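# Stand the coat stand upright inside the yellow tape

## Task

Get the coat stand standing upright with every one of its four feet within the yellow tape's boundary and none resting on the tape itself; it must not topple or be left leaning, it must stay up without the robot supporting it, and the robot must release it and back away at the end.

## Robot and tools

The robot is a Hello Robot Stretch 4: an omni-wheel base, a mast carrying a lift, one arm that telescopes forward, a three-joint wrist and a two-finger gripper. It stands about 1.6 m tall and its base rim reaches at most 0.23 m from the base origin. Loose objects may occasionally get a brief shove from outside.

Frames. The base frame sits on the floor under the base centre: x ahead, y to the left, z up. hand_pose is reported in this frame and marks a point between the open fingertips; with all wrist joints at zero its axes line up with the base frame. Its printed position may be slightly off. The odometry frame is the base frame as it was when the scene began.

execute_actions. Argument "actions" is a list holding one action or none (none just reports state and images). Optional "cameras": list of head_camera, head_left_camera, head_right_camera, wrist_camera or all; omitted/null/["all"] gives every camera, [] gives none; an unknown name rejects the call. An action contains "base", "joints" or both, plus optional "pace" and "contact_limits"; alternatively it contains only "end_of_arm". All motions in one action begin together but may finish at different times.
- base: a single relative move from where the base last reported itself, exactly one key: translate_m (metres along x, forward positive, -2 to 2), strafe_m (metres sideways, left positive, -2 to 2) or rotate_rad (radians in place, counter-clockwise seen from above positive, -3.2 to 3.2).
- joints: absolute targets by name, any subset: lift_m 0 to 1.2 m; arm_m 0 to 0.55 m extension; wrist_yaw_rad -1.134 to 4.276 (0 straight ahead, positive turns left, 3.14 folded back, above 3.4 the arm may block it); wrist_pitch_rad -1.117 to 4.259 (0 level, 1.57 pointing down); wrist_roll_rad -1.117 to 4.259 (0 keeps fingers level with each other, positive turns clockwise viewed from behind the gripper); gripper_m -0.038 to 0.141 m fingertip gap (negative means fingers pressing together). Done tolerances: lift and arm ±0.004, yaw and roll ±0.02, pitch ±0.05, gripper ±0.004. An out-of-range joint target gets clipped to the limit and executed with a note; any other bad value or unknown key rejects the call and nothing moves.
- pace: "slow", "default" (if omitted), "fast", "max". Base speeds are 0.1/0.3/0.4/0.6 m/s and 1/2/3/4 rad/s; with the lift above 0.2 these shrink with height, down to 0.3 m/s and 1 rad/s at 1.2. Wrist speed does not change with pace.
- contact_limits: only arm_m, 0 (gentlest) to 0.75 (firmest), default 0.5; sets how much force the arm motion tolerates before a contact stop.
- end_of_arm: "enable_torque" re-energises wrist or gripper motors that shut off; they then hold in place.
A single action runs at most 15 s. Parts left out of an action may still be driving toward earlier targets without the statuses showing it.

wait: "seconds" 0 to 10; commands nothing, returns state and images.

zoom_image: "camera" (one of the four) and "region" [x0, y0, x1, y1] in pixels of that camera's most recent full image, origin top-left, at most 504x504.

finished_scene: "scene", the integer number of the scene being closed. Irreversible; the result states success. Call it only when the stand stands alone, gripper open and robot clear. Replying with no tool call ends everything.

Result lines. base_status/joint_status: "done"; "off_target" (stopped short, may keep pushing); "contact_stop_at_<key>" (blocked, part goes slack: a slack lift may sag, slack wheels may roll); "limit_stop_at_<name>"; "time_out"; "torque_fault" (a wrist or gripper motor overloaded and went limp until enable_torque). "limit_stop_at_tilt" means the robot leans past 6 degrees; lift, arm and wheels go slack and ignore commands until it rights. "limit_stop_at_own_body": a joint was about to hit the robot; moving away still works. Likely with pitch below -0.2 combined with roll below -0.4 or above 4. A reported stop cancels the remaining calls of that reply. on_its_own lists uncommanded behaviour; "held at" is a held target, not the actual position. lidar_m: 12 ranges in metres from the base origin, 30-degree sectors counter-clockwise starting straight ahead (4th left, 7th behind, 10th right); "-" means nothing seen or closer than 0.25 m; it misses thin legs and clear objects, sees from about 0.15 m up. wrist_depth_mm: 7x7 grid of median depths, 100 to 2000 mm, top-left first, includes the robot's own body. base_odometry counts wheel turns (slip counts as motion); heading -3.142 to 3.142, left positive. If turned_by_wheels and turned_by_imu disagree by over about 0.1 rad, a collision or slip occurred and heading is off by roughly their difference. base_tilt in degrees, forward and right positive, with a fixed bias up to about 1.5. motor_effort: percent of maximum, positive toward increasing joint values, peak in brackets (noisy); wheel positive pushes a right turn. An effort at rest outside its normal band suggests pushing or carrying something.

Gripping. Command gripper_m smaller than the object's width; going further below squeezes harder and pulls the object inward by up to a third of the shortfall. Neither the reading nor "done" proves a grasp; a firm squeeze at a target of 0 or more shows in gripper effort. Stuck fingertips on a surface: raise the lift.

Cameras. head_camera at the mast top looks forward and down (turn the base to aim it). head_left_camera and head_right_camera are fisheyes beside it, looking steeper and showing base and arm. wrist_camera looks along the fingers, fingertips near the image bottom.

Cautions. To unfold at the start, send lift_m 0.4 with wrist_yaw_rad 0 together. Avoid driving or turning with over 1 kg held and arm_m above 0.2, especially fast; avoid hard steady pushes or pulls with a high gripper or high contact limit, which can tip the robot. A level gripper holding over about 2 kg, or pressing the gripper into things, trips a torque fault. Do not drop, slam or knock the stand over; place it gently, release, then retreat. The simulation continues while you compose replies, and shorter robot motion time is better.

Each tool is called as name([rows], argument=value, ...), one row to a line, values as JSON.

## Session

execute_actions(actions=[])

Scene clock: 0.00 s.
base_odometry: x=+0.000 y=+0.000 heading=+0.000 (m, m, rad; odometry frame)
turned_by_wheels: +0.000 (rad since the last result)
turned_by_imu: +0.000 (rad since the last result)
base_tilt: forward=+0.4 right=+0.1 (deg)
lidar_m: 1.80 1.35 1.50 1.55 0.71 0.67 0.73 0.98 2.18 2.28 2.78 1.41
base_status: not commanded
joint_positions: lift_m=+0.291 arm_m=-0.001 wrist_yaw_rad=+3.167 wrist_pitch_rad=-0.002 wrist_roll_rad=+0.015 gripper_m=+0.057
joint_status: not commanded
motor_effort: lift_m=+18 arm_m=+0 wrist_yaw_rad=+0 wrist_pitch_rad=-6 wrist_roll_rad=+1 gripper_m=-3 wheel_0=+0 wheel_1=+0 wheel_2=+0 (%)
hand_pose: x=-0.1208 y=+0.0799 z=+0.4697 quat_wxyz=(-0.013, +0.001, +0.008, +1.000) (m; base frame)
wrist_depth_mm: - 135 1863 1756 1576 1430 1281 / - 124 157 1808 1537 1366 759 / - 118 153 1098 1118 976 931 / - 134 193 1808 1576 1430 1229 / 135 - 1921 1808 1537 1499 1255 / 1576 - 208 1756 190 1397 1229 / 1160 1255 1229 146 1182 1098 991
pictures: head_camera, head_left_camera, head_right_camera, wrist_camera
Images, in order (width x height): head_camera 420x560, head_left_camera 420x672, head_right_camera 420x672, wrist_camera 616x392.

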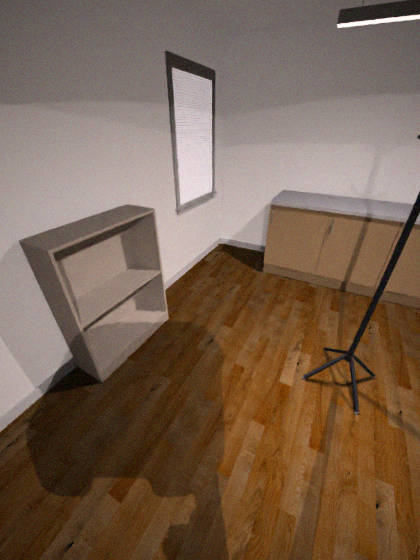

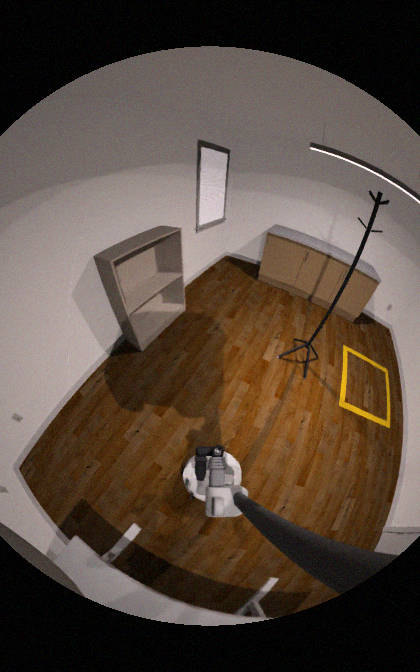

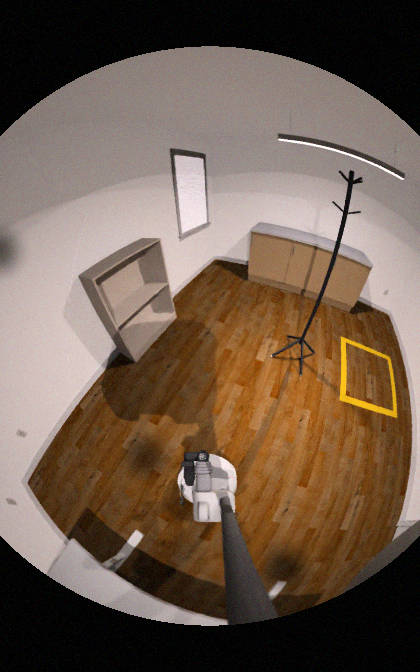

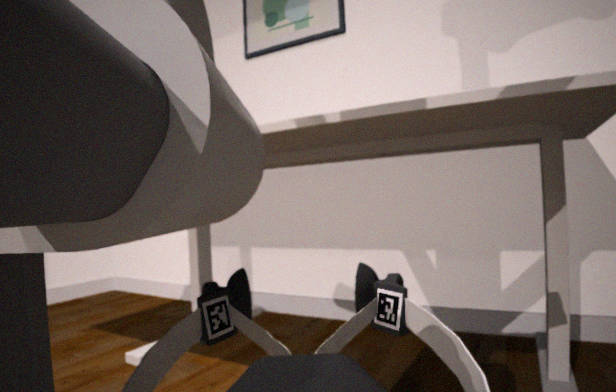

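execute_actions([
  {"base":{"rotate_rad":-0.5},"joints":{"lift_m":0.6,"wrist_yaw_rad":0,"gripper_m":0.13}},
])

Scene clock: 3.63 s.
base_odometry: x=+0.000 y=+0.000 heading=-0.500 (m, m, rad; odometry frame)
turned_by_wheels: -0.500 (rad since the last result)
turned_by_imu: -0.513 (rad since the last result)
base_tilt: forward=+0.3 right=+0.2 (deg)
lidar_m: 1.37 1.74 1.35 1.50 1.56 0.73 0.69 0.72 1.00 2.15 2.28 1.58
base_status: done
joint_positions: lift_m=+0.600 arm_m=-0.001 wrist_yaw_rad=+0.000 wrist_pitch_rad=-0.001 wrist_roll_rad=+0.015 gripper_m=+0.130
joint_status: all done
motor_effort: lift_m=+20(22) arm_m=+0(0) wrist_yaw_rad=-1(6) wrist_pitch_rad=-8(6) wrist_roll_rad=+0(1) gripper_m=-1(5) wheel_0=-1(4) wheel_1=+0(8) wheel_2=-1(6) (%)
hand_pose: x=+0.4584 y=-0.0873 z=+0.7785 quat_wxyz=(+1.000, +0.008, -0.001, +0.000) (m; base frame)
wrist_depth_mm: - - - - - - - / - - - - - - - / - - - - - - - / - - - - - - - / - - - - - - - / - - - - 1229 - - / - 1863 1983 143 1863 1756 1808
pictures: head_camera, head_left_camera, head_right_camera, wrist_camera
Images, in order (width x height): head_camera 420x560, head_left_camera 420x672, head_right_camera 420x672, wrist_camera 616x392.

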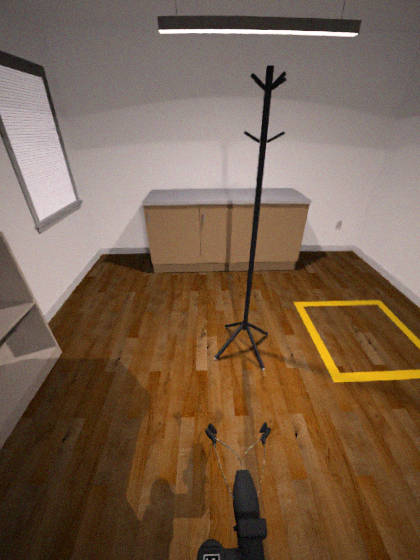

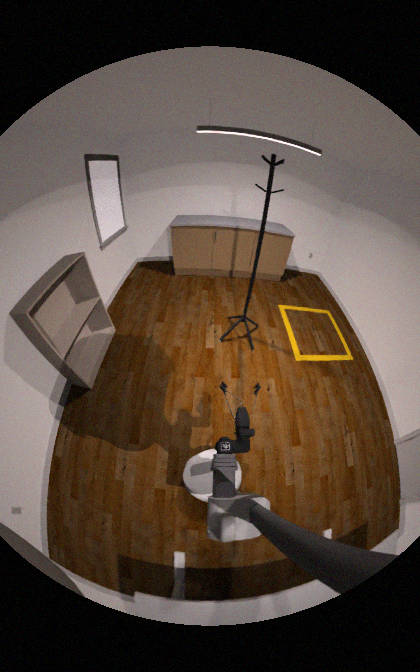

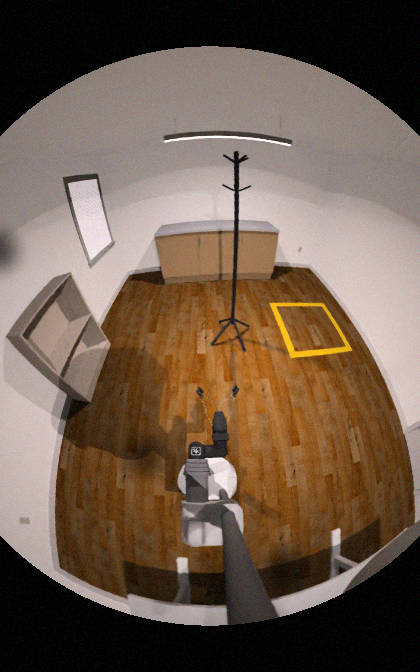

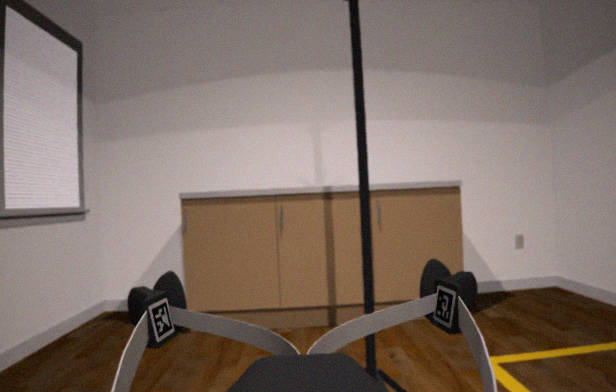

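execute_actions([
  {"base":{"strafe_m":-0.16},"joints":{"arm_m":0.2}},
], cameras=[])

execute_actions([
  {"base":{"translate_m":0.5}},
])

Scene clock: 10.40 s.
base_odometry: x=-0.077 y=-0.140 heading=-0.500 (m, m, rad; odometry frame)
turned_by_wheels: +0.000 (rad since the last result)
turned_by_imu: -0.001 (rad since the last result)
base_tilt: forward=+0.4 right=+0.0 (deg)
lidar_m: 1.29 1.95 1.51 1.65 1.75 0.73 0.69 0.69 0.96 2.00 2.12 2.73
base_status: done
joint_positions: lift_m=+0.600 arm_m=+0.199 wrist_yaw_rad=+0.000 wrist_pitch_rad=-0.002 wrist_roll_rad=+0.015 gripper_m=+0.130
joint_status: all done
motor_effort: lift_m=+20(20) arm_m=+8(10) wrist_yaw_rad=-1(1) wrist_pitch_rad=-7(8) wrist_roll_rad=+1(0) gripper_m=+0(1) wheel_0=+0(10) wheel_1=+0(10) wheel_2=-1(0) (%)
hand_pose: x=+0.6579 y=-0.0874 z=+0.7785 quat_wxyz=(+1.000, +0.008, -0.001, +0.000) (m; base frame)
wrist_depth_mm: - - - - - - - / - - - - - - - / - - - - - - - / - - - - - - - / - - - - - - - / - - - - - - - / - 1983 1921 143 1921 1808 1808
pictures: none
No camera images: the call's "cameras" was empty. Leave "cameras" out to get every camera's image.

Scene clock: 13.53 s.
base_odometry: x=+0.362 y=-0.380 heading=-0.500 (m, m, rad; odometry frame)
turned_by_wheels: +0.000 (rad since the last result)
turned_by_imu: -0.001 (rad since the last result)
base_tilt: forward=+0.2 right=+0.1 (deg)
lidar_m: 0.85 2.17 1.42 1.38 1.75 1.26 1.19 1.26 2.10 2.04 2.10 0.83
base_status: done
joint_positions: lift_m=+0.600 arm_m=+0.199 wrist_yaw_rad=+0.000 wrist_pitch_rad=-0.002 wrist_roll_rad=+0.015 gripper_m=+0.130
joint_status: not commanded
motor_effort: lift_m=+20(20) arm_m=+8(9) wrist_yaw_rad=+0(0) wrist_pitch_rad=-6(6) wrist_roll_rad=+0(0) gripper_m=-1(2) wheel_0=+0(8) wheel_1=+2(8) wheel_2=+2(8) (%)
hand_pose: x=+0.6579 y=-0.0874 z=+0.7785 quat_wxyz=(+1.000, +0.008, -0.001, +0.000) (m; base frame)
wrist_depth_mm: - - - - - - - / - - - - - - - / - - - - - - - / - 1756 1708 1708 1756 - - / - 1708 1661 1756 1808 1808 - / - 1708 1756 1756 1708 1756 - / - 1708 1808 142 1808 1756 1808
pictures: head_camera, head_left_camera, head_right_camera, wrist_camera
Images, in order (width x height): head_camera 420x560, head_left_camera 420x672, head_right_camera 420x672, wrist_camera 616x392.

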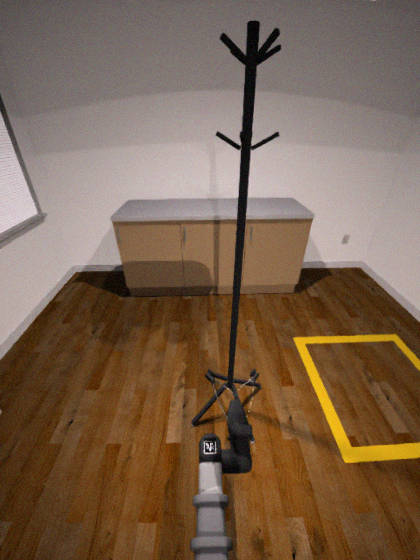

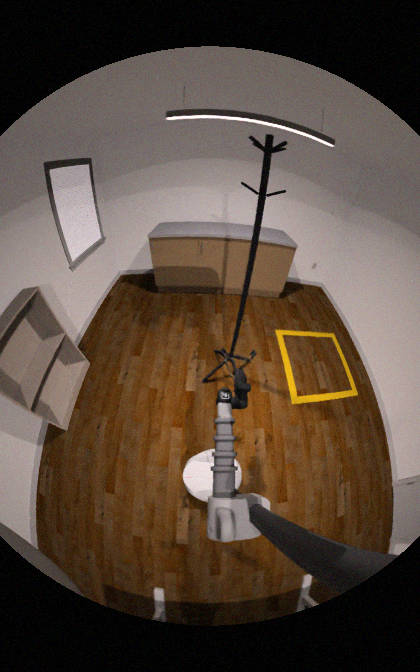

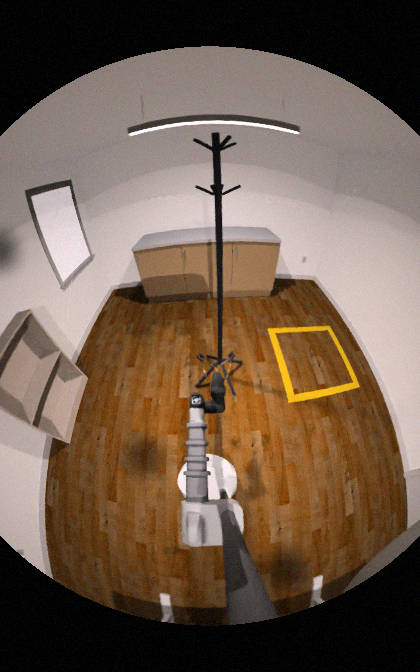

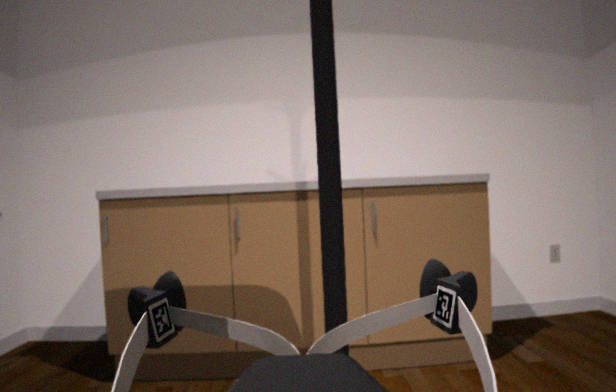

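execute_actions([
  {"base":{"translate_m":0.18},"pace":"slow"},
])

Scene clock: 18.40 s.
base_odometry: x=+0.520 y=-0.466 heading=-0.500 (m, m, rad; odometry frame)
turned_by_wheels: +0.000 (rad since the last result)
turned_by_imu: -0.001 (rad since the last result)
base_tilt: forward=+0.3 right=+0.0 (deg)
lidar_m: 0.70 2.00 1.40 1.35 1.75 1.44 1.37 1.43 2.12 2.02 2.11 0.66
base_status: done
joint_positions: lift_m=+0.600 arm_m=+0.199 wrist_yaw_rad=+0.000 wrist_pitch_rad=-0.002 wrist_roll_rad=+0.015 gripper_m=+0.130
joint_status: not commanded
motor_effort: lift_m=+20(20) arm_m=+8(8) wrist_yaw_rad=-1(0) wrist_pitch_rad=-7(6) wrist_roll_rad=+0(1) gripper_m=-1(0) wheel_0=+2(4) wheel_1=+3(4) wheel_2=-1(7) (%)
hand_pose: x=+0.6579 y=-0.0874 z=+0.7785 quat_wxyz=(+1.000, +0.008, -0.001, +0.000) (m; base frame)
wrist_depth_mm: - - - - - - - / - - - - - - - / - - - - - - - / - 1537 1576 1537 1618 1537 - / - 1537 1576 1537 1576 1576 - / - 1537 1537 1537 342 1618 - / - 1537 1576 143 1576 1661 1808
pictures: head_camera, head_left_camera, head_right_camera, wrist_camera
Images, in order (width x height): head_camera 420x560, head_left_camera 420x672, head_right_camera 420x672, wrist_camera 616x392.

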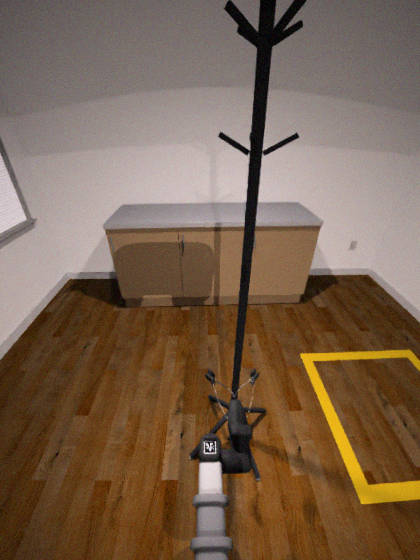

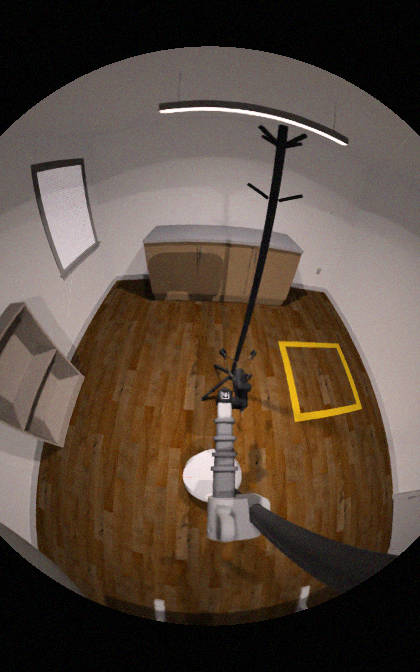

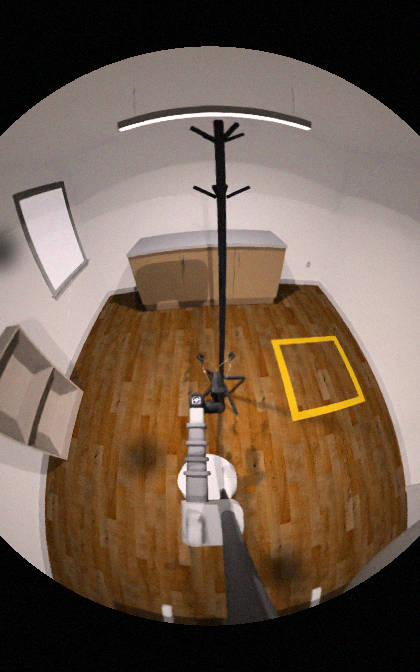

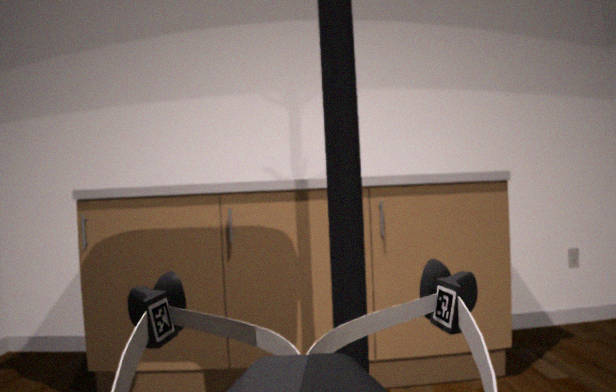

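execute_actions([
  {"base":{"strafe_m":-0.03},"joints":{"arm_m":0.28},"pace":"slow"},
], cameras=["wrist_camera","head_camera"])

Scene clock: 21.87 s.
base_odometry: x=+0.506 y=-0.493 heading=-0.500 (m, m, rad; odometry frame)
turned_by_wheels: +0.000 (rad since the last result)
turned_by_imu: -0.001 (rad since the last result)
base_tilt: forward=+0.2 right=+0.1 (deg)
lidar_m: 0.64 2.01 1.47 1.36 1.78 1.46 1.39 1.44 2.10 1.99 2.09 0.67
base_status: done
joint_positions: lift_m=+0.600 arm_m=+0.278 wrist_yaw_rad=+0.000 wrist_pitch_rad=-0.002 wrist_roll_rad=+0.015 gripper_m=+0.130
joint_status: all done
motor_effort: lift_m=+20(20) arm_m=+9(8) wrist_yaw_rad=+0(0) wrist_pitch_rad=-8(7) wrist_roll_rad=+0(1) gripper_m=-1(2) wheel_0=+2(6) wheel_1=-2(7) wheel_2=+0(0) (%)
hand_pose: x=+0.7379 y=-0.0874 z=+0.7785 quat_wxyz=(+1.000, +0.008, -0.001, +0.000) (m; base frame)
wrist_depth_mm: - - - - - - - / - - - - - - - / - - - 268 - - - / - 1464 1464 268 1499 1499 - / - 1464 1537 274 1464 1464 - / - 1464 1464 1499 1464 1499 - / 1808 1464 1430 143 1537 1537 1808
pictures: head_camera, wrist_camera
Images, in order (width x height): head_camera 420x560, wrist_camera 616x392.

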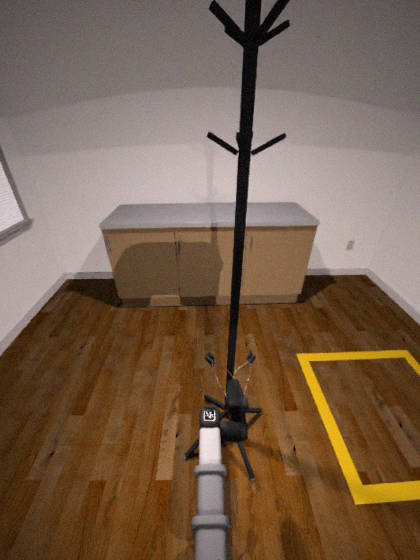

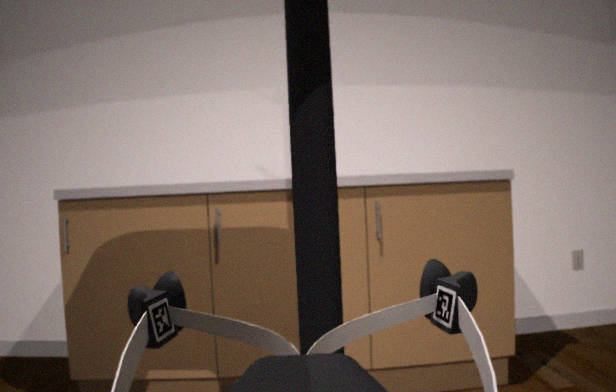

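execute_actions([
  {"joints":{"arm_m":0.32},"pace":"slow"},
], cameras=[])

execute_actions([
  {"joints":{"gripper_m":-0.03}},
], cameras=["wrist_camera"])

execute_actions([
  {"joints":{"lift_m":0.64},"pace":"slow"},
])

Scene clock: 24.87 s.
base_odometry: x=+0.506 y=-0.493 heading=-0.500 (m, m, rad; odometry frame)
turned_by_wheels: +0.000 (rad since the last result)
turned_by_imu: -0.001 (rad since the last result)
base_tilt: forward=+0.3 right=+0.0 (deg)
lidar_m: 0.66 2.01 1.45 1.40 1.79 1.46 1.35 1.44 2.09 1.98 2.09 0.64
base_status: not commanded
joint_positions: lift_m=+0.600 arm_m=+0.318 wrist_yaw_rad=+0.000 wrist_pitch_rad=-0.002 wrist_roll_rad=+0.015 gripper_m=+0.130
joint_status: all done
motor_effort: lift_m=+20(20) arm_m=+9(8) wrist_yaw_rad=+0(0) wrist_pitch_rad=-9(6) wrist_roll_rad=+1(1) gripper_m=-1(1) wheel_0=+2(2) wheel_1=-2(2) wheel_2=+0(0) (%)
hand_pose: x=+0.7779 y=-0.0874 z=+0.7785 quat_wxyz=(+1.000, +0.008, -0.001, +0.000) (m; base frame)
wrist_depth_mm: - - - 229 - - - / - - - 226 - - - / - - - 227 - - - / - 1430 1464 227 1430 1464 - / 1397 1430 1430 229 1430 1464 - / - 1397 1397 227 1464 1537 - / 1808 1397 1397 143 1464 1430 1863
pictures: none
No camera images: the call's "cameras" was empty. Leave "cameras" out to get every camera's image.

Scene clock: 27.27 s.
base_odometry: x=+0.506 y=-0.493 heading=-0.500 (m, m, rad; odometry frame)
turned_by_wheels: -0.001 (rad since the last result)
turned_by_imu: -0.001 (rad since the last result)
base_tilt: forward=+0.2 right=+0.0 (deg)
lidar_m: 0.65 2.00 1.47 1.40 1.79 1.45 1.34 1.41 2.10 1.98 2.08 0.65
base_status: not commanded
joint_positions: lift_m=+0.600 arm_m=+0.319 wrist_yaw_rad=-0.004 wrist_pitch_rad=-0.004 wrist_roll_rad=+0.015 gripper_m=-0.029
joint_status: all done
motor_effort: lift_m=+20(20) arm_m=+7(9) wrist_yaw_rad=+10(18) wrist_pitch_rad=+0(6) wrist_roll_rad=-1(0) gripper_m=-19(23) wheel_0=-5(5) wheel_1=-2(2) wheel_2=-2(2) (%)
hand_pose: x=+0.7779 y=-0.0885 z=+0.7791 quat_wxyz=(+1.000, +0.008, -0.002, -0.002) (m; base frame)
wrist_depth_mm: - - - 216 - - - / - - - 215 - - - / - - - 215 - - - / - 1430 1430 216 1464 1430 - / 1397 1430 1430 219 1430 1499 - / 1397 1464 202 211 179 1499 - / 1397 152 1397 213 1499 1464 1756
pictures: wrist_camera
Images, in order (width x height): wrist_camera 616x392.

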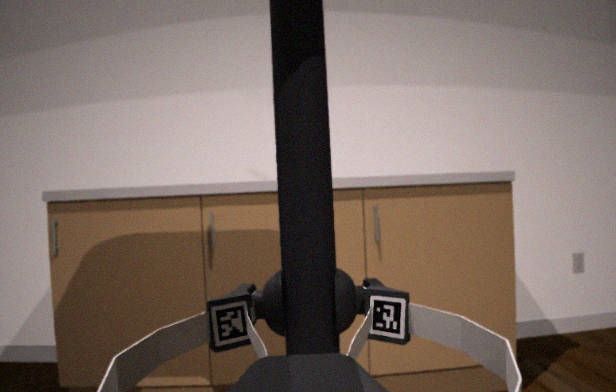

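Scene clock: 29.43 s.
torque_fault: wrist_pitch_rad switched itself off since the last result.
base_odometry: x=+0.505 y=-0.493 heading=-0.500 (m, m, rad; odometry frame)
turned_by_wheels: +0.000 (rad since the last result)
turned_by_imu: -0.001 (rad since the last result)
base_tilt: forward=+0.2 right=+0.0 (deg)
lidar_m: 0.66 2.01 1.47 1.39 1.78 1.45 1.35 1.41 2.09 1.99 2.04 0.61
base_status: not commanded
joint_positions: lift_m=+0.640 arm_m=+0.319 wrist_yaw_rad=-0.004 wrist_pitch_rad=+0.129 wrist_roll_rad=+0.015 gripper_m=-0.029
joint_status: all done
on_its_own: wrist_pitch_rad is off since a torque_fault, until you send "end_of_arm": "enable_torque" (its first target -0.004 is given up)
motor_effort: lift_m=+20(31) arm_m=+6(7) wrist_yaw_rad=+10(30) wrist_pitch_rad=-1(96) wrist_roll_rad=+0(1) gripper_m=-19(22) wheel_0=-3(5) wheel_1=-2(2) wheel_2=-4(6) (%)
hand_pose: x=+0.7756 y=-0.0885 z=+0.7811 quat_wxyz=(+0.998, +0.008, +0.064, -0.002) (m; base frame)
wrist_depth_mm: 1983 1983 1983 202 1921 1983 1983 / 1983 1921 - 202 1983 - - / 1983 1983 1430 206 1430 1499 - / 1430 1430 1430 210 1430 1430 - / 1430 1464 1430 215 1464 1464 - / 1921 1499 202 213 178 1537 1921 / 1499 150 1464 218 1537 1366 1499
pictures: head_camera, head_left_camera, head_right_camera, wrist_camera
Images, in order (width x height): head_camera 420x560, head_left_camera 420x672, head_right_camera 420x672, wrist_camera 616x392.

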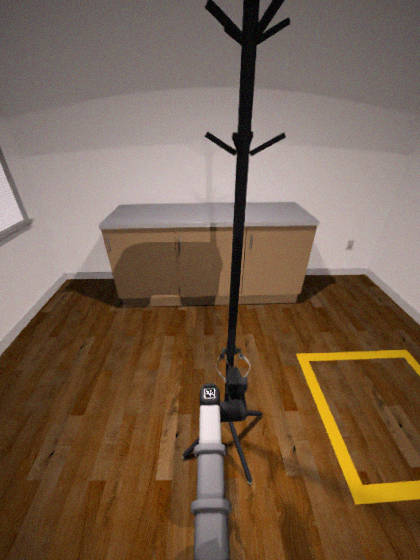

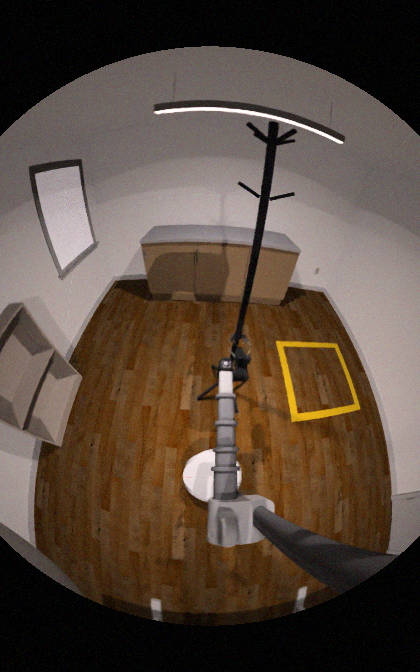

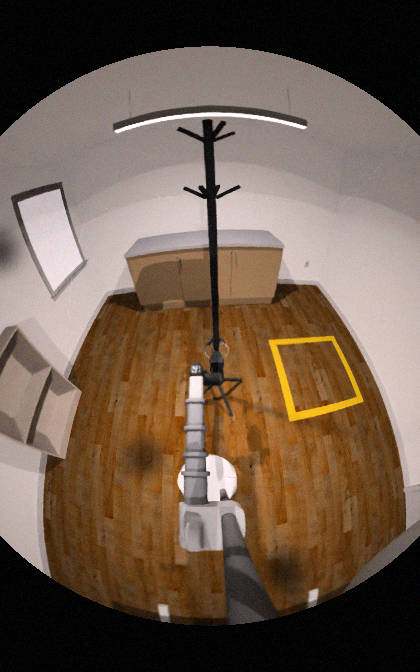

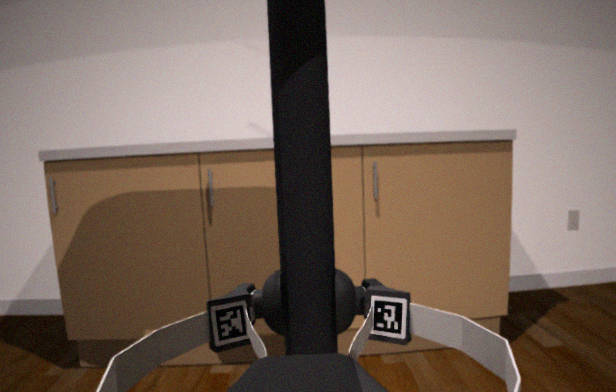

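execute_actions([
  {"joints":{"lift_m":0.6},"pace":"slow"},
], cameras=[])

execute_actions([
  {"end_of_arm":"enable_torque"},
], cameras=[])

execute_actions([
  {"joints":{"gripper_m":0.13}},
], cameras=[])

execute_actions([
  {"joints":{"arm_m":0.0,"wrist_pitch_rad":0}},
], cameras=[])

execute_actions([
  {"base":{"strafe_m":0.75},"joints":{"lift_m":0.15}},
], cameras=[])

execute_actions([
  {"base":{"rotate_rad":-1.571}},
], cameras=[])

execute_actions([
  {"base":{"strafe_m":0.8}},
])

Scene clock: 36.37 s.
base_odometry: x=+0.505 y=-0.493 heading=-0.500 (m, m, rad; odometry frame)
turned_by_wheels: +0.000 (rad since the last result)
turned_by_imu: -0.001 (rad since the last result)
base_tilt: forward=+0.2 right=+0.1 (deg)
lidar_m: 0.67 2.01 1.44 1.39 1.76 1.46 1.38 1.45 2.06 2.00 2.06 0.59
base_status: not commanded
joint_positions: lift_m=+0.600 arm_m=+0.319 wrist_yaw_rad=-0.006 wrist_pitch_rad=-0.011 wrist_roll_rad=+0.015 gripper_m=-0.030
joint_status: all done
on_its_own: wrist_pitch_rad is off since a torque_fault, until you send "end_of_arm": "enable_torque"; wrist_yaw_rad is at rest, and its effort (+16) is outside its rest range (-13 to +13)
motor_effort: lift_m=+15(20) arm_m=+6(6) wrist_yaw_rad=+16(16) wrist_pitch_rad=+2(1) wrist_roll_rad=+0(0) gripper_m=-16(20) wheel_0=-3(3) wheel_1=-2(2) wheel_2=-4(3) (%)
hand_pose: x=+0.7778 y=-0.0891 z=+0.7816 quat_wxyz=(+1.000, +0.007, -0.005, -0.003) (m; base frame)
wrist_depth_mm: - - - 222 - - - / - - - 220 - - - / - - - 216 - - - / - 1430 1430 217 1464 1464 - / 1397 1430 1397 219 1464 1464 - / 1430 1366 185 213 178 1499 - / 1430 153 1397 213 1464 1464 1808
pictures: none
No camera images: the call's "cameras" was empty. Leave "cameras" out to get every camera's image.

Scene clock: 36.67 s.
base_odometry: x=+0.505 y=-0.493 heading=-0.500 (m, m, rad; odometry frame)
turned_by_wheels: +0.000 (rad since the last result)
turned_by_imu: +0.000 (rad since the last result)
base_tilt: forward=+0.3 right=+0.0 (deg)
lidar_m: 0.63 2.02 1.46 1.39 1.77 1.44 1.34 1.41 2.08 1.99 2.08 0.62
base_status: not commanded
joint_positions: lift_m=+0.600 arm_m=+0.319 wrist_yaw_rad=-0.006 wrist_pitch_rad=-0.011 wrist_roll_rad=+0.015 gripper_m=-0.030
joint_status: not commanded
end_of_arm: enable_torque: each motor that was off is on again
on_its_own: wrist_yaw_rad is at rest, and its effort (+16) is outside its rest range (-13 to +13)
motor_effort: lift_m=+15(15) arm_m=+6(6) wrist_yaw_rad=+16(17) wrist_pitch_rad=-1(1) wrist_roll_rad=+0(1) gripper_m=-14(16) wheel_0=-3(3) wheel_1=-2(2) wheel_2=-4(4) (%)
hand_pose: x=+0.7778 y=-0.0891 z=+0.7816 quat_wxyz=(+1.000, +0.007, -0.005, -0.003) (m; base frame)
wrist_depth_mm: - - - 222 - - - / - - - 219 - - - / - - - 216 - - - / 1983 1430 1397 217 1430 1464 - / 1430 1397 1430 219 1499 1464 - / 1366 1397 184 213 178 1430 - / 1397 154 1397 213 1430 1464 1863
pictures: none
No camera images: the call's "cameras" was empty. Leave "cameras" out to get every camera's image.

Scene clock: 39.07 s.
base_odometry: x=+0.505 y=-0.493 heading=-0.500 (m, m, rad; odometry frame)
turned_by_wheels: +0.000 (rad since the last result)
turned_by_imu: +0.000 (rad since the last result)
base_tilt: forward=+0.2 right=+0.1 (deg)
lidar_m: 0.65 1.99 1.44 1.39 1.80 1.47 1.35 1.43 2.10 1.99 2.08 0.63
base_status: not commanded
joint_positions: lift_m=+0.600 arm_m=+0.319 wrist_yaw_rad=+0.000 wrist_pitch_rad=-0.009 wrist_roll_rad=+0.015 gripper_m=+0.130
joint_status: all done
motor_effort: lift_m=+16(16) arm_m=+6(6) wrist_yaw_rad=+0(23) wrist_pitch_rad=-8(7) wrist_roll_rad=-1(0) gripper_m=-1(17) wheel_0=-2(3) wheel_1=-1(2) wheel_2=-2(4) (%)
hand_pose: x=+0.7783 y=-0.0875 z=+0.7810 quat_wxyz=(+1.000, +0.007, -0.004, +0.000) (m; base frame)
wrist_depth_mm: - - - 213 - - - / - - - 213 - - - / - - - 216 - - - / - 1430 1397 214 1464 1464 - / 1397 1397 1430 212 1464 1464 - / - 1397 1430 212 1464 1464 - / 1863 1397 1397 142 1430 1464 1863
pictures: none
No camera images: the call's "cameras" was empty. Leave "cameras" out to get every camera's image.

Scene clock: 41.13 s.
base_odometry: x=+0.505 y=-0.493 heading=-0.500 (m, m, rad; odometry frame)
turned_by_wheels: +0.000 (rad since the last result)
turned_by_imu: -0.001 (rad since the last result)
base_tilt: forward=+0.3 right=-0.1 (deg)
lidar_m: 0.67 2.02 1.46 1.41 1.80 1.48 1.38 1.43 2.09 2.00 2.05 0.60
base_status: not commanded
joint_positions: lift_m=+0.600 arm_m=+0.002 wrist_yaw_rad=+0.000 wrist_pitch_rad=+0.002 wrist_roll_rad=+0.015 gripper_m=+0.130
joint_status: all done
motor_effort: lift_m=+16(16) arm_m=-9(8) wrist_yaw_rad=+0(1) wrist_pitch_rad=-7(3) wrist_roll_rad=-2(0) gripper_m=-1(2) wheel_0=-2(2) wheel_1=-1(1) wheel_2=-2(2) (%)
hand_pose: x=+0.4609 y=-0.0875 z=+0.7778 quat_wxyz=(+1.000, +0.007, +0.001, +0.000) (m; base frame)
wrist_depth_mm: - - - - - - - / - - - - - - - / - - - - - - - / - 1756 1708 1756 1756 - - / - 1756 1756 1808 1756 - - / - 1756 1708 1708 1808 - - / - 1808 1756 143 1808 1756 1808
pictures: none
No camera images: the call's "cameras" was empty. Leave "cameras" out to get every camera's image.

Scene clock: 44.97 s.
base_odometry: x=+0.865 y=+0.166 heading=-0.500 (m, m, rad; odometry frame)
turned_by_wheels: +0.000 (rad since the last result)
turned_by_imu: -0.003 (rad since the last result)
base_tilt: forward=+0.2 right=+0.0 (deg)
lidar_m: 1.89 0.92 0.65 0.61 1.00 1.36 1.40 1.44 1.99 2.74 1.01 0.96
base_status: done
joint_positions: lift_m=+0.150 arm_m=+0.001 wrist_yaw_rad=+0.000 wrist_pitch_rad=+0.002 wrist_roll_rad=+0.015 gripper_m=+0.130
joint_status: all done
motor_effort: lift_m=+17(17) arm_m=-9(9) wrist_yaw_rad=+0(0) wrist_pitch_rad=-6(4) wrist_roll_rad=+1(0) gripper_m=-4(0) wheel_0=+1(8) wheel_1=+1(9) wheel_2=+0(2) (%)
hand_pose: x=+0.4609 y=-0.0874 z=+0.3277 quat_wxyz=(+1.000, +0.007, +0.001, +0.000) (m; base frame)
wrist_depth_mm: 1661 - - - - - - / 1661 - - 1756 1708 1756 1863 / 1618 - - 1756 1808 1808 1756 / 1576 - - 1756 1756 1756 1863 / 1618 - - 1756 1808 1808 1808 / 1430 1160 1366 1336 1042 991 1138 / 960 891 878 142 891 820 798
pictures: none
No camera images: the call's "cameras" was empty. Leave "cameras" out to get every camera's image.

Scene clock: 47.03 s.
base_odometry: x=+0.865 y=+0.166 heading=-2.071 (m, m, rad; odometry frame)
turned_by_wheels: -1.571 (rad since the last result)
turned_by_imu: -1.608 (rad since the last result)
base_tilt: forward=+0.3 right=+0.2 (deg)
lidar_m: 2.76 1.01 0.96 1.93 0.95 0.69 0.66 0.97 1.33 1.40 1.43 1.94
base_status: done
joint_positions: lift_m=+0.150 arm_m=+0.002 wrist_yaw_rad=+0.000 wrist_pitch_rad=+0.002 wrist_roll_rad=+0.015 gripper_m=+0.130
joint_status: not commanded
motor_effort: lift_m=+18(18) arm_m=-8(8) wrist_yaw_rad=+0(0) wrist_pitch_rad=-7(5) wrist_roll_rad=+0(1) gripper_m=+0(1) wheel_0=+1(5) wheel_1=+1(9) wheel_2=+1(7) (%)
hand_pose: x=+0.4609 y=-0.0874 z=+0.3277 quat_wxyz=(+1.000, +0.007, +0.001, +0.000) (m; base frame)
wrist_depth_mm: - - - - - - - / - - - - - - - / - - - - - - - / - - - - - - - / - - - - - - - / 1397 1138 1366 1397 1078 991 1118 / 976 891 891 142 866 809 809
pictures: none
No camera images: the call's "cameras" was empty. Leave "cameras" out to get every camera's image.

Scene clock: 51.03 s.
base_odometry: x=+1.567 y=-0.218 heading=-2.070 (m, m, rad; odometry frame)
turned_by_wheels: +0.000 (rad since the last result)
turned_by_imu: -0.003 (rad since the last result)
base_tilt: forward=+0.4 right=+0.0 (deg)
lidar_m: 0.69 1.65 1.18 1.12 1.43 1.02 0.65 0.67 0.90 2.18 2.24 2.88
base_status: done
joint_positions: lift_m=+0.150 arm_m=+0.002 wrist_yaw_rad=+0.000 wrist_pitch_rad=+0.002 wrist_roll_rad=+0.015 gripper_m=+0.130
joint_status: not commanded
motor_effort: lift_m=+18(18) arm_m=-8(8) wrist_yaw_rad=+0(0) wrist_pitch_rad=-6(5) wrist_roll_rad=+0(0) gripper_m=-1(2) wheel_0=+1(6) wheel_1=+1(9) wheel_2=+0(0) (%)
hand_pose: x=+0.4609 y=-0.0874 z=+0.3277 quat_wxyz=(+1.000, +0.007, +0.001, +0.000) (m; base frame)
wrist_depth_mm: - - - - - - - / - - - - - - - / - - - - - - - / - - - - - - - / - - - - - - - / 1430 1160 585 1098 1060 1008 1118 / 976 854 831 143 854 798 809
pictures: head_camera, head_left_camera, head_right_camera, wrist_camera
Images, in order (width x height): head_camera 420x560, head_left_camera 420x672, head_right_camera 420x672, wrist_camera 616x392.

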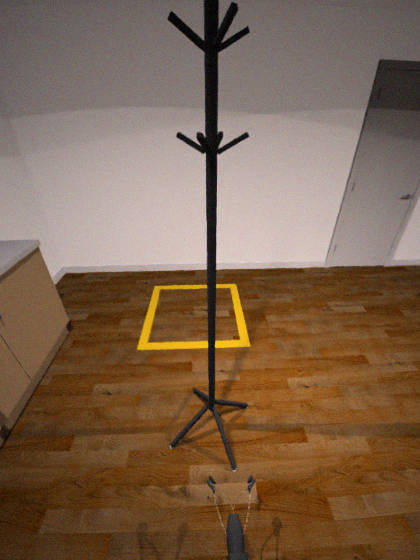

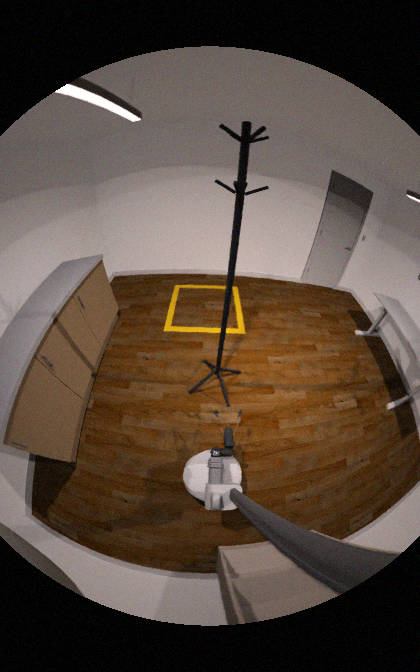

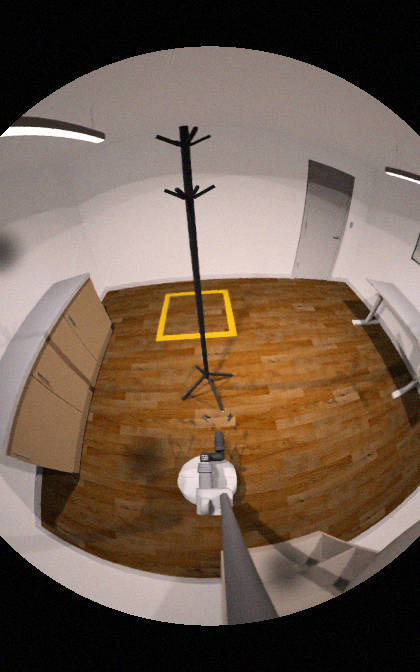

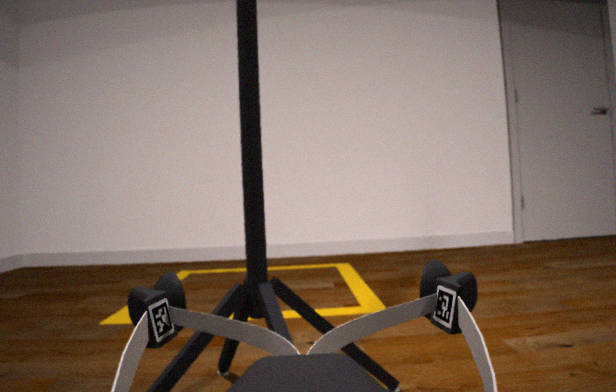

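execute_actions([
  {"base":{"rotate_rad":0.12}},
], cameras=[])

execute_actions([
  {"joints":{"arm_m":0.17,"lift_m":0.17},"pace":"slow"},
])

Scene clock: 55.57 s.
base_odometry: x=+1.567 y=-0.218 heading=-1.951 (m, m, rad; odometry frame)
turned_by_wheels: +0.120 (rad since the last result)
turned_by_imu: +0.121 (rad since the last result)
base_tilt: forward=+0.2 right=+0.1 (deg)
lidar_m: 0.65 1.50 1.12 1.12 1.26 0.98 0.66 0.68 1.07 2.17 2.34 0.70
base_status: done
joint_positions: lift_m=+0.150 arm_m=+0.002 wrist_yaw_rad=+0.000 wrist_pitch_rad=+0.002 wrist_roll_rad=+0.015 gripper_m=+0.130
joint_status: not commanded
motor_effort: lift_m=+18(18) arm_m=-9(8) wrist_yaw_rad=+0(0) wrist_pitch_rad=-6(5) wrist_roll_rad=+1(1) gripper_m=+0(1) wheel_0=-3(5) wheel_1=-2(7) wheel_2=-1(6) (%)
hand_pose: x=+0.4609 y=-0.0874 z=+0.3277 quat_wxyz=(+1.000, +0.007, +0.001, +0.000) (m; base frame)
wrist_depth_mm: - - - - - - - / - - - - - - - / - - - - - - - / - - - - - - - / - - - - - - - / 1430 1118 1397 580 603 1008 1138 / 976 866 891 143 798 798 788
pictures: none
No camera images: the call's "cameras" was empty. Leave "cameras" out to get every camera's image.

Scene clock: 58.57 s.
base_odometry: x=+1.567 y=-0.218 heading=-1.951 (m, m, rad; odometry frame)
turned_by_wheels: +0.000 (rad since the last result)
turned_by_imu: -0.001 (rad since the last result)
base_tilt: forward=+0.3 right=+0.0 (deg)
lidar_m: 0.67 1.48 1.13 1.11 1.24 0.99 0.65 0.69 1.06 2.20 2.34 0.65
base_status: not commanded
joint_positions: lift_m=+0.170 arm_m=+0.168 wrist_yaw_rad=+0.000 wrist_pitch_rad=+0.002 wrist_roll_rad=+0.015 gripper_m=+0.130
joint_status: all done
motor_effort: lift_m=+21(21) arm_m=+8(8) wrist_yaw_rad=-1(0) wrist_pitch_rad=-6(6) wrist_roll_rad=+1(1) gripper_m=-1(0) wheel_0=-3(3) wheel_1=-2(2) wheel_2=-1(1) (%)
hand_pose: x=+0.6279 y=-0.0874 z=+0.3474 quat_wxyz=(+1.000, +0.007, +0.001, +0.000) (m; base frame)
wrist_depth_mm: - - - - - - - / - - - - - - - / - - - - - - - / - - - - - - - / - - - - - - - / 1499 1160 1430 1281 1098 1060 1205 / 1008 931 917 143 831 842 842
pictures: head_camera, head_left_camera, head_right_camera, wrist_camera
Images, in order (width x height): head_camera 420x560, head_left_camera 420x672, head_right_camera 420x672, wrist_camera 616x392.

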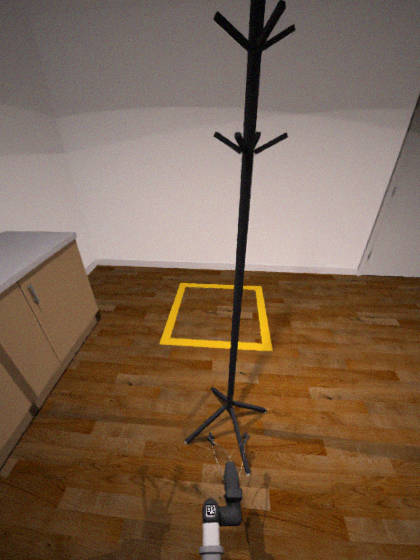

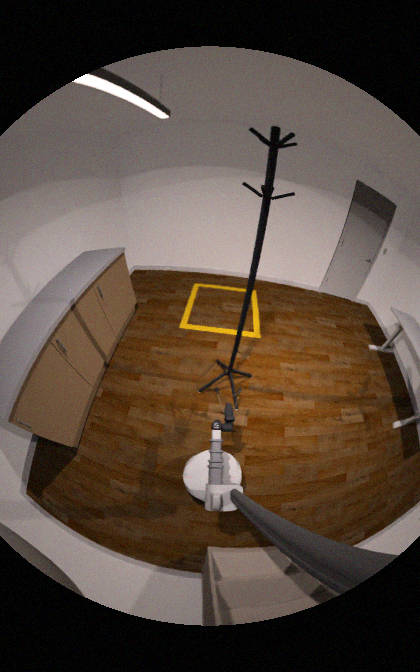

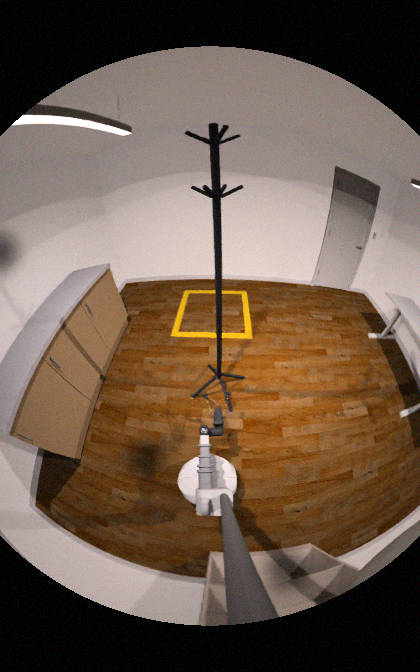

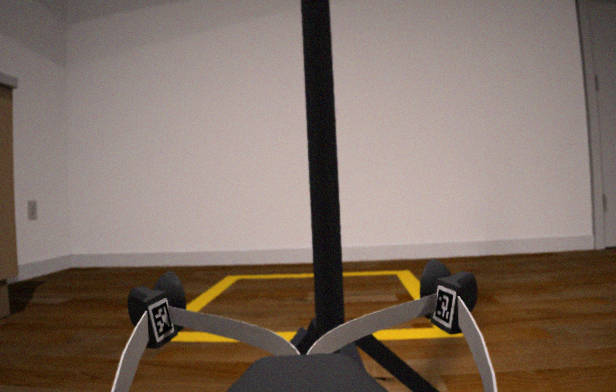

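execute_actions([
  {"joints":{"arm_m":0.3},"pace":"slow"},
], cameras=["wrist_camera","head_camera"])

Scene clock: 62.30 s.
base_odometry: x=+1.567 y=-0.218 heading=-1.951 (m, m, rad; odometry frame)
turned_by_wheels: +0.000 (rad since the last result)
turned_by_imu: -0.001 (rad since the last result)
base_tilt: forward=+0.3 right=+0.1 (deg)
lidar_m: 0.66 1.46 1.13 1.09 1.24 1.01 0.67 0.69 1.05 2.18 2.33 0.65
base_status: not commanded
joint_positions: lift_m=+0.170 arm_m=+0.298 wrist_yaw_rad=+0.000 wrist_pitch_rad=+0.002 wrist_roll_rad=+0.015 gripper_m=+0.130
joint_status: all done
motor_effort: lift_m=+21(21) arm_m=+9(8) wrist_yaw_rad=+0(0) wrist_pitch_rad=-6(6) wrist_roll_rad=-2(1) gripper_m=+0(0) wheel_0=-3(3) wheel_1=-2(2) wheel_2=-1(1) (%)
hand_pose: x=+0.7579 y=-0.0874 z=+0.3474 quat_wxyz=(+1.000, +0.007, +0.001, +0.000) (m; base frame)
wrist_depth_mm: - - - 291 - - - / - - - - - - - / - - - - - - - / - - - - - - - / - - - - - - - / 1464 1182 1430 1160 287 1042 1182 / 1008 917 931 143 878 842 831
pictures: head_camera, wrist_camera
Images, in order (width x height): head_camera 420x560, wrist_camera 616x392.

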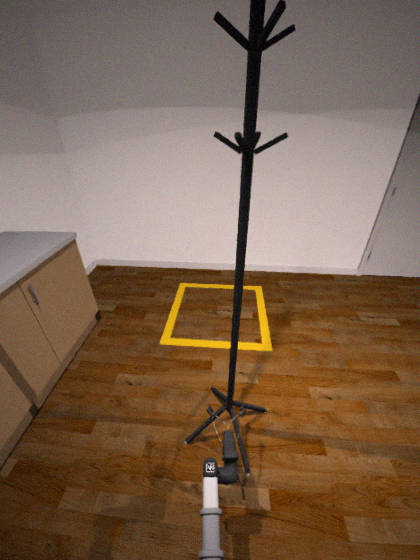

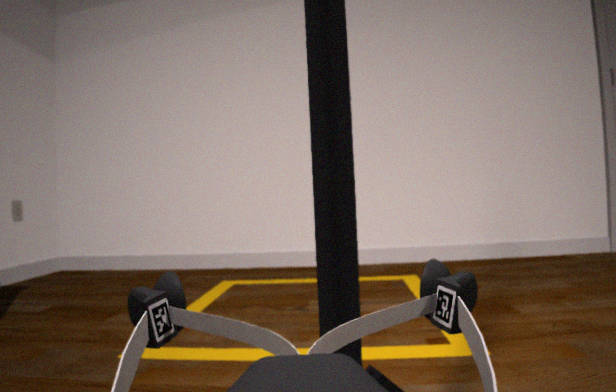

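execute_actions([
  {"base":{"strafe_m":-0.015},"joints":{"arm_m":0.365},"pace":"slow"},
], cameras=[])

execute_actions([
  {"joints":{"gripper_m":-0.02}},
], cameras=[])

execute_actions([
  {"base":{"translate_m":0.1},"pace":"slow"},
])

Scene clock: 65.80 s.
base_odometry: x=+1.553 y=-0.212 heading=-1.951 (m, m, rad; odometry frame)
turned_by_wheels: +0.000 (rad since the last result)
turned_by_imu: -0.001 (rad since the last result)
base_tilt: forward=+0.3 right=+0.0 (deg)
lidar_m: 0.66 1.51 1.15 1.13 1.24 0.98 0.65 0.70 1.09 2.16 2.30 0.66
base_status: done
joint_positions: lift_m=+0.170 arm_m=+0.363 wrist_yaw_rad=+0.000 wrist_pitch_rad=+0.002 wrist_roll_rad=+0.015 gripper_m=+0.130
joint_status: all done
motor_effort: lift_m=+21(21) arm_m=+8(8) wrist_yaw_rad=+0(0) wrist_pitch_rad=-7(5) wrist_roll_rad=+0(1) gripper_m=-1(2) wheel_0=+0(2) wheel_1=-3(5) wheel_2=+0(0) (%)
hand_pose: x=+0.8229 y=-0.0874 z=+0.3474 quat_wxyz=(+1.000, +0.007, +0.001, +0.000) (m; base frame)
wrist_depth_mm: - - - 221 - - - / - - - 220 - - - / - - - 219 - - - / - - - 221 - - - / - - - 223 - - - / 1464 1205 1430 220 1078 1060 1229 / 1008 917 917 143 946 842 820
pictures: none
No camera images: the call's "cameras" was empty. Leave "cameras" out to get every camera's image.

Scene clock: 68.13 s.
base_odometry: x=+1.553 y=-0.212 heading=-1.952 (m, m, rad; odometry frame)
turned_by_wheels: -0.001 (rad since the last result)
turned_by_imu: -0.002 (rad since the last result)
base_tilt: forward=+0.3 right=-0.1 (deg)
lidar_m: 0.67 1.51 1.16 1.14 1.25 0.99 0.63 0.70 1.09 2.16 2.33 0.69
base_status: not commanded
joint_positions: lift_m=+0.170 arm_m=+0.364 wrist_yaw_rad=-0.002 wrist_pitch_rad=+0.002 wrist_roll_rad=+0.015 gripper_m=-0.019
joint_status: all done
motor_effort: lift_m=+21(21) arm_m=+4(8) wrist_yaw_rad=+6(20) wrist_pitch_rad=-8(6) wrist_roll_rad=+0(0) gripper_m=-20(20) wheel_0=-8(8) wheel_1=-3(3) wheel_2=-2(3) (%)
hand_pose: x=+0.8235 y=-0.0881 z=+0.3474 quat_wxyz=(+1.000, +0.007, +0.001, -0.001) (m; base frame)
wrist_depth_mm: - - - 214 - - - / - - - 216 - - - / - - - 216 - - - / - - - 220 - - - / - - - 215 - - - / 1430 1464 185 211 178 1255 1205 / 1008 504 866 211 878 466 831
pictures: none
No camera images: the call's "cameras" was empty. Leave "cameras" out to get every camera's image.

Scene clock: 70.43 s.
base_odometry: x=+1.516 y=-0.305 heading=-1.952 (m, m, rad; odometry frame)
turned_by_wheels: +0.000 (rad since the last result)
turned_by_imu: -0.001 (rad since the last result)
base_tilt: forward=+0.1 right=+0.1 (deg)
lidar_m: 0.67 1.53 1.16 1.11 1.40 1.09 0.75 0.82 1.72 2.18 2.34 0.66
base_status: done
joint_positions: lift_m=+0.170 arm_m=+0.364 wrist_yaw_rad=-0.006 wrist_pitch_rad=+0.001 wrist_roll_rad=+0.015 gripper_m=-0.020
joint_status: not commanded
on_its_own: wrist_yaw_rad is at rest, and its effort (+18) is outside its rest range (-13 to +13)
motor_effort: lift_m=+21(21) arm_m=+4(4) wrist_yaw_rad=+18(26) wrist_pitch_rad=-5(7) wrist_roll_rad=-1(0) gripper_m=-13(21) wheel_0=+1(4) wheel_1=+4(5) wheel_2=-7(15) (%)
hand_pose: x=+0.8232 y=-0.0892 z=+0.3477 quat_wxyz=(+1.000, +0.007, +0.001, -0.003) (m; base frame)
wrist_depth_mm: - - - 213 - - - / - - - 215 - - 1983 / - - - 213 - - 1983 / - - - 211 - - - / - - - 210 - 1983 1983 / 1430 1464 197 207 179 1281 1182 / 991 517 854 208 878 788 842
pictures: head_camera, head_left_camera, head_right_camera, wrist_camera
Images, in order (width x height): head_camera 420x560, head_left_camera 420x672, head_right_camera 420x672, wrist_camera 616x392.

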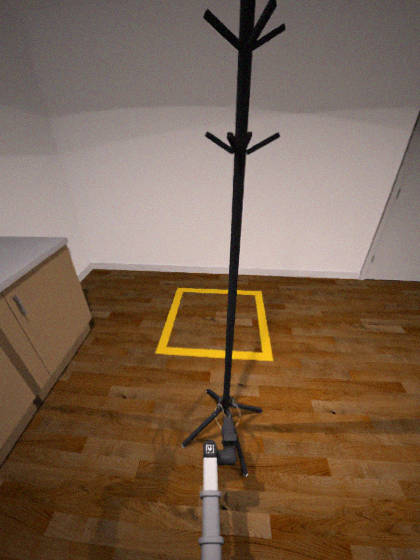

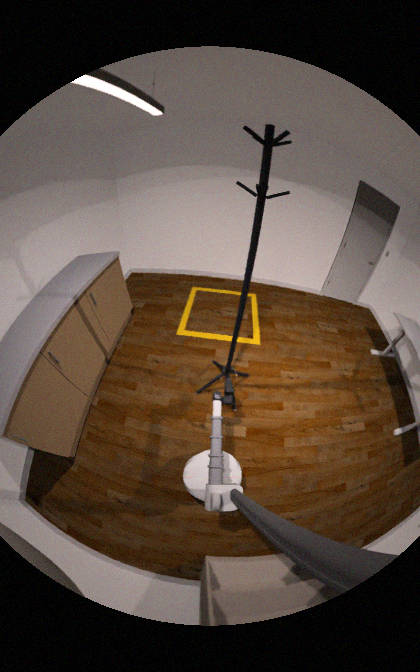

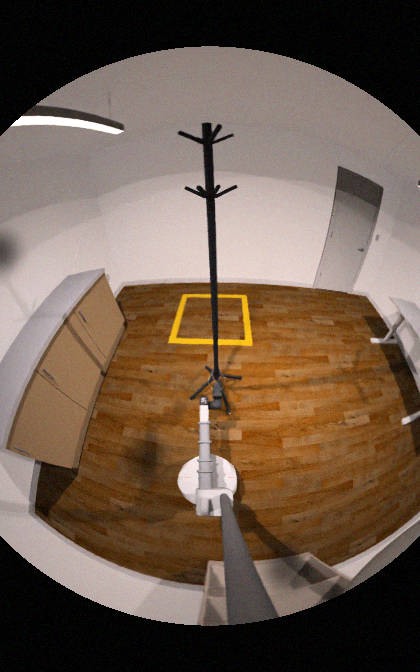

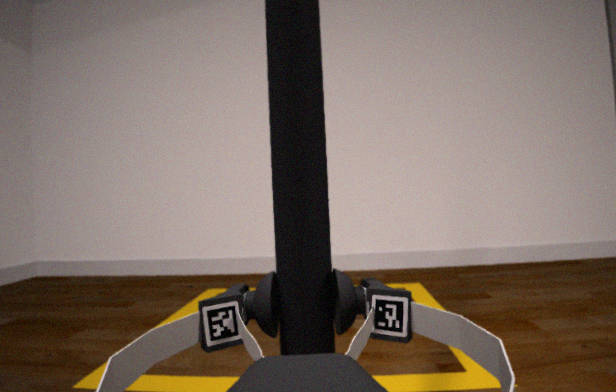

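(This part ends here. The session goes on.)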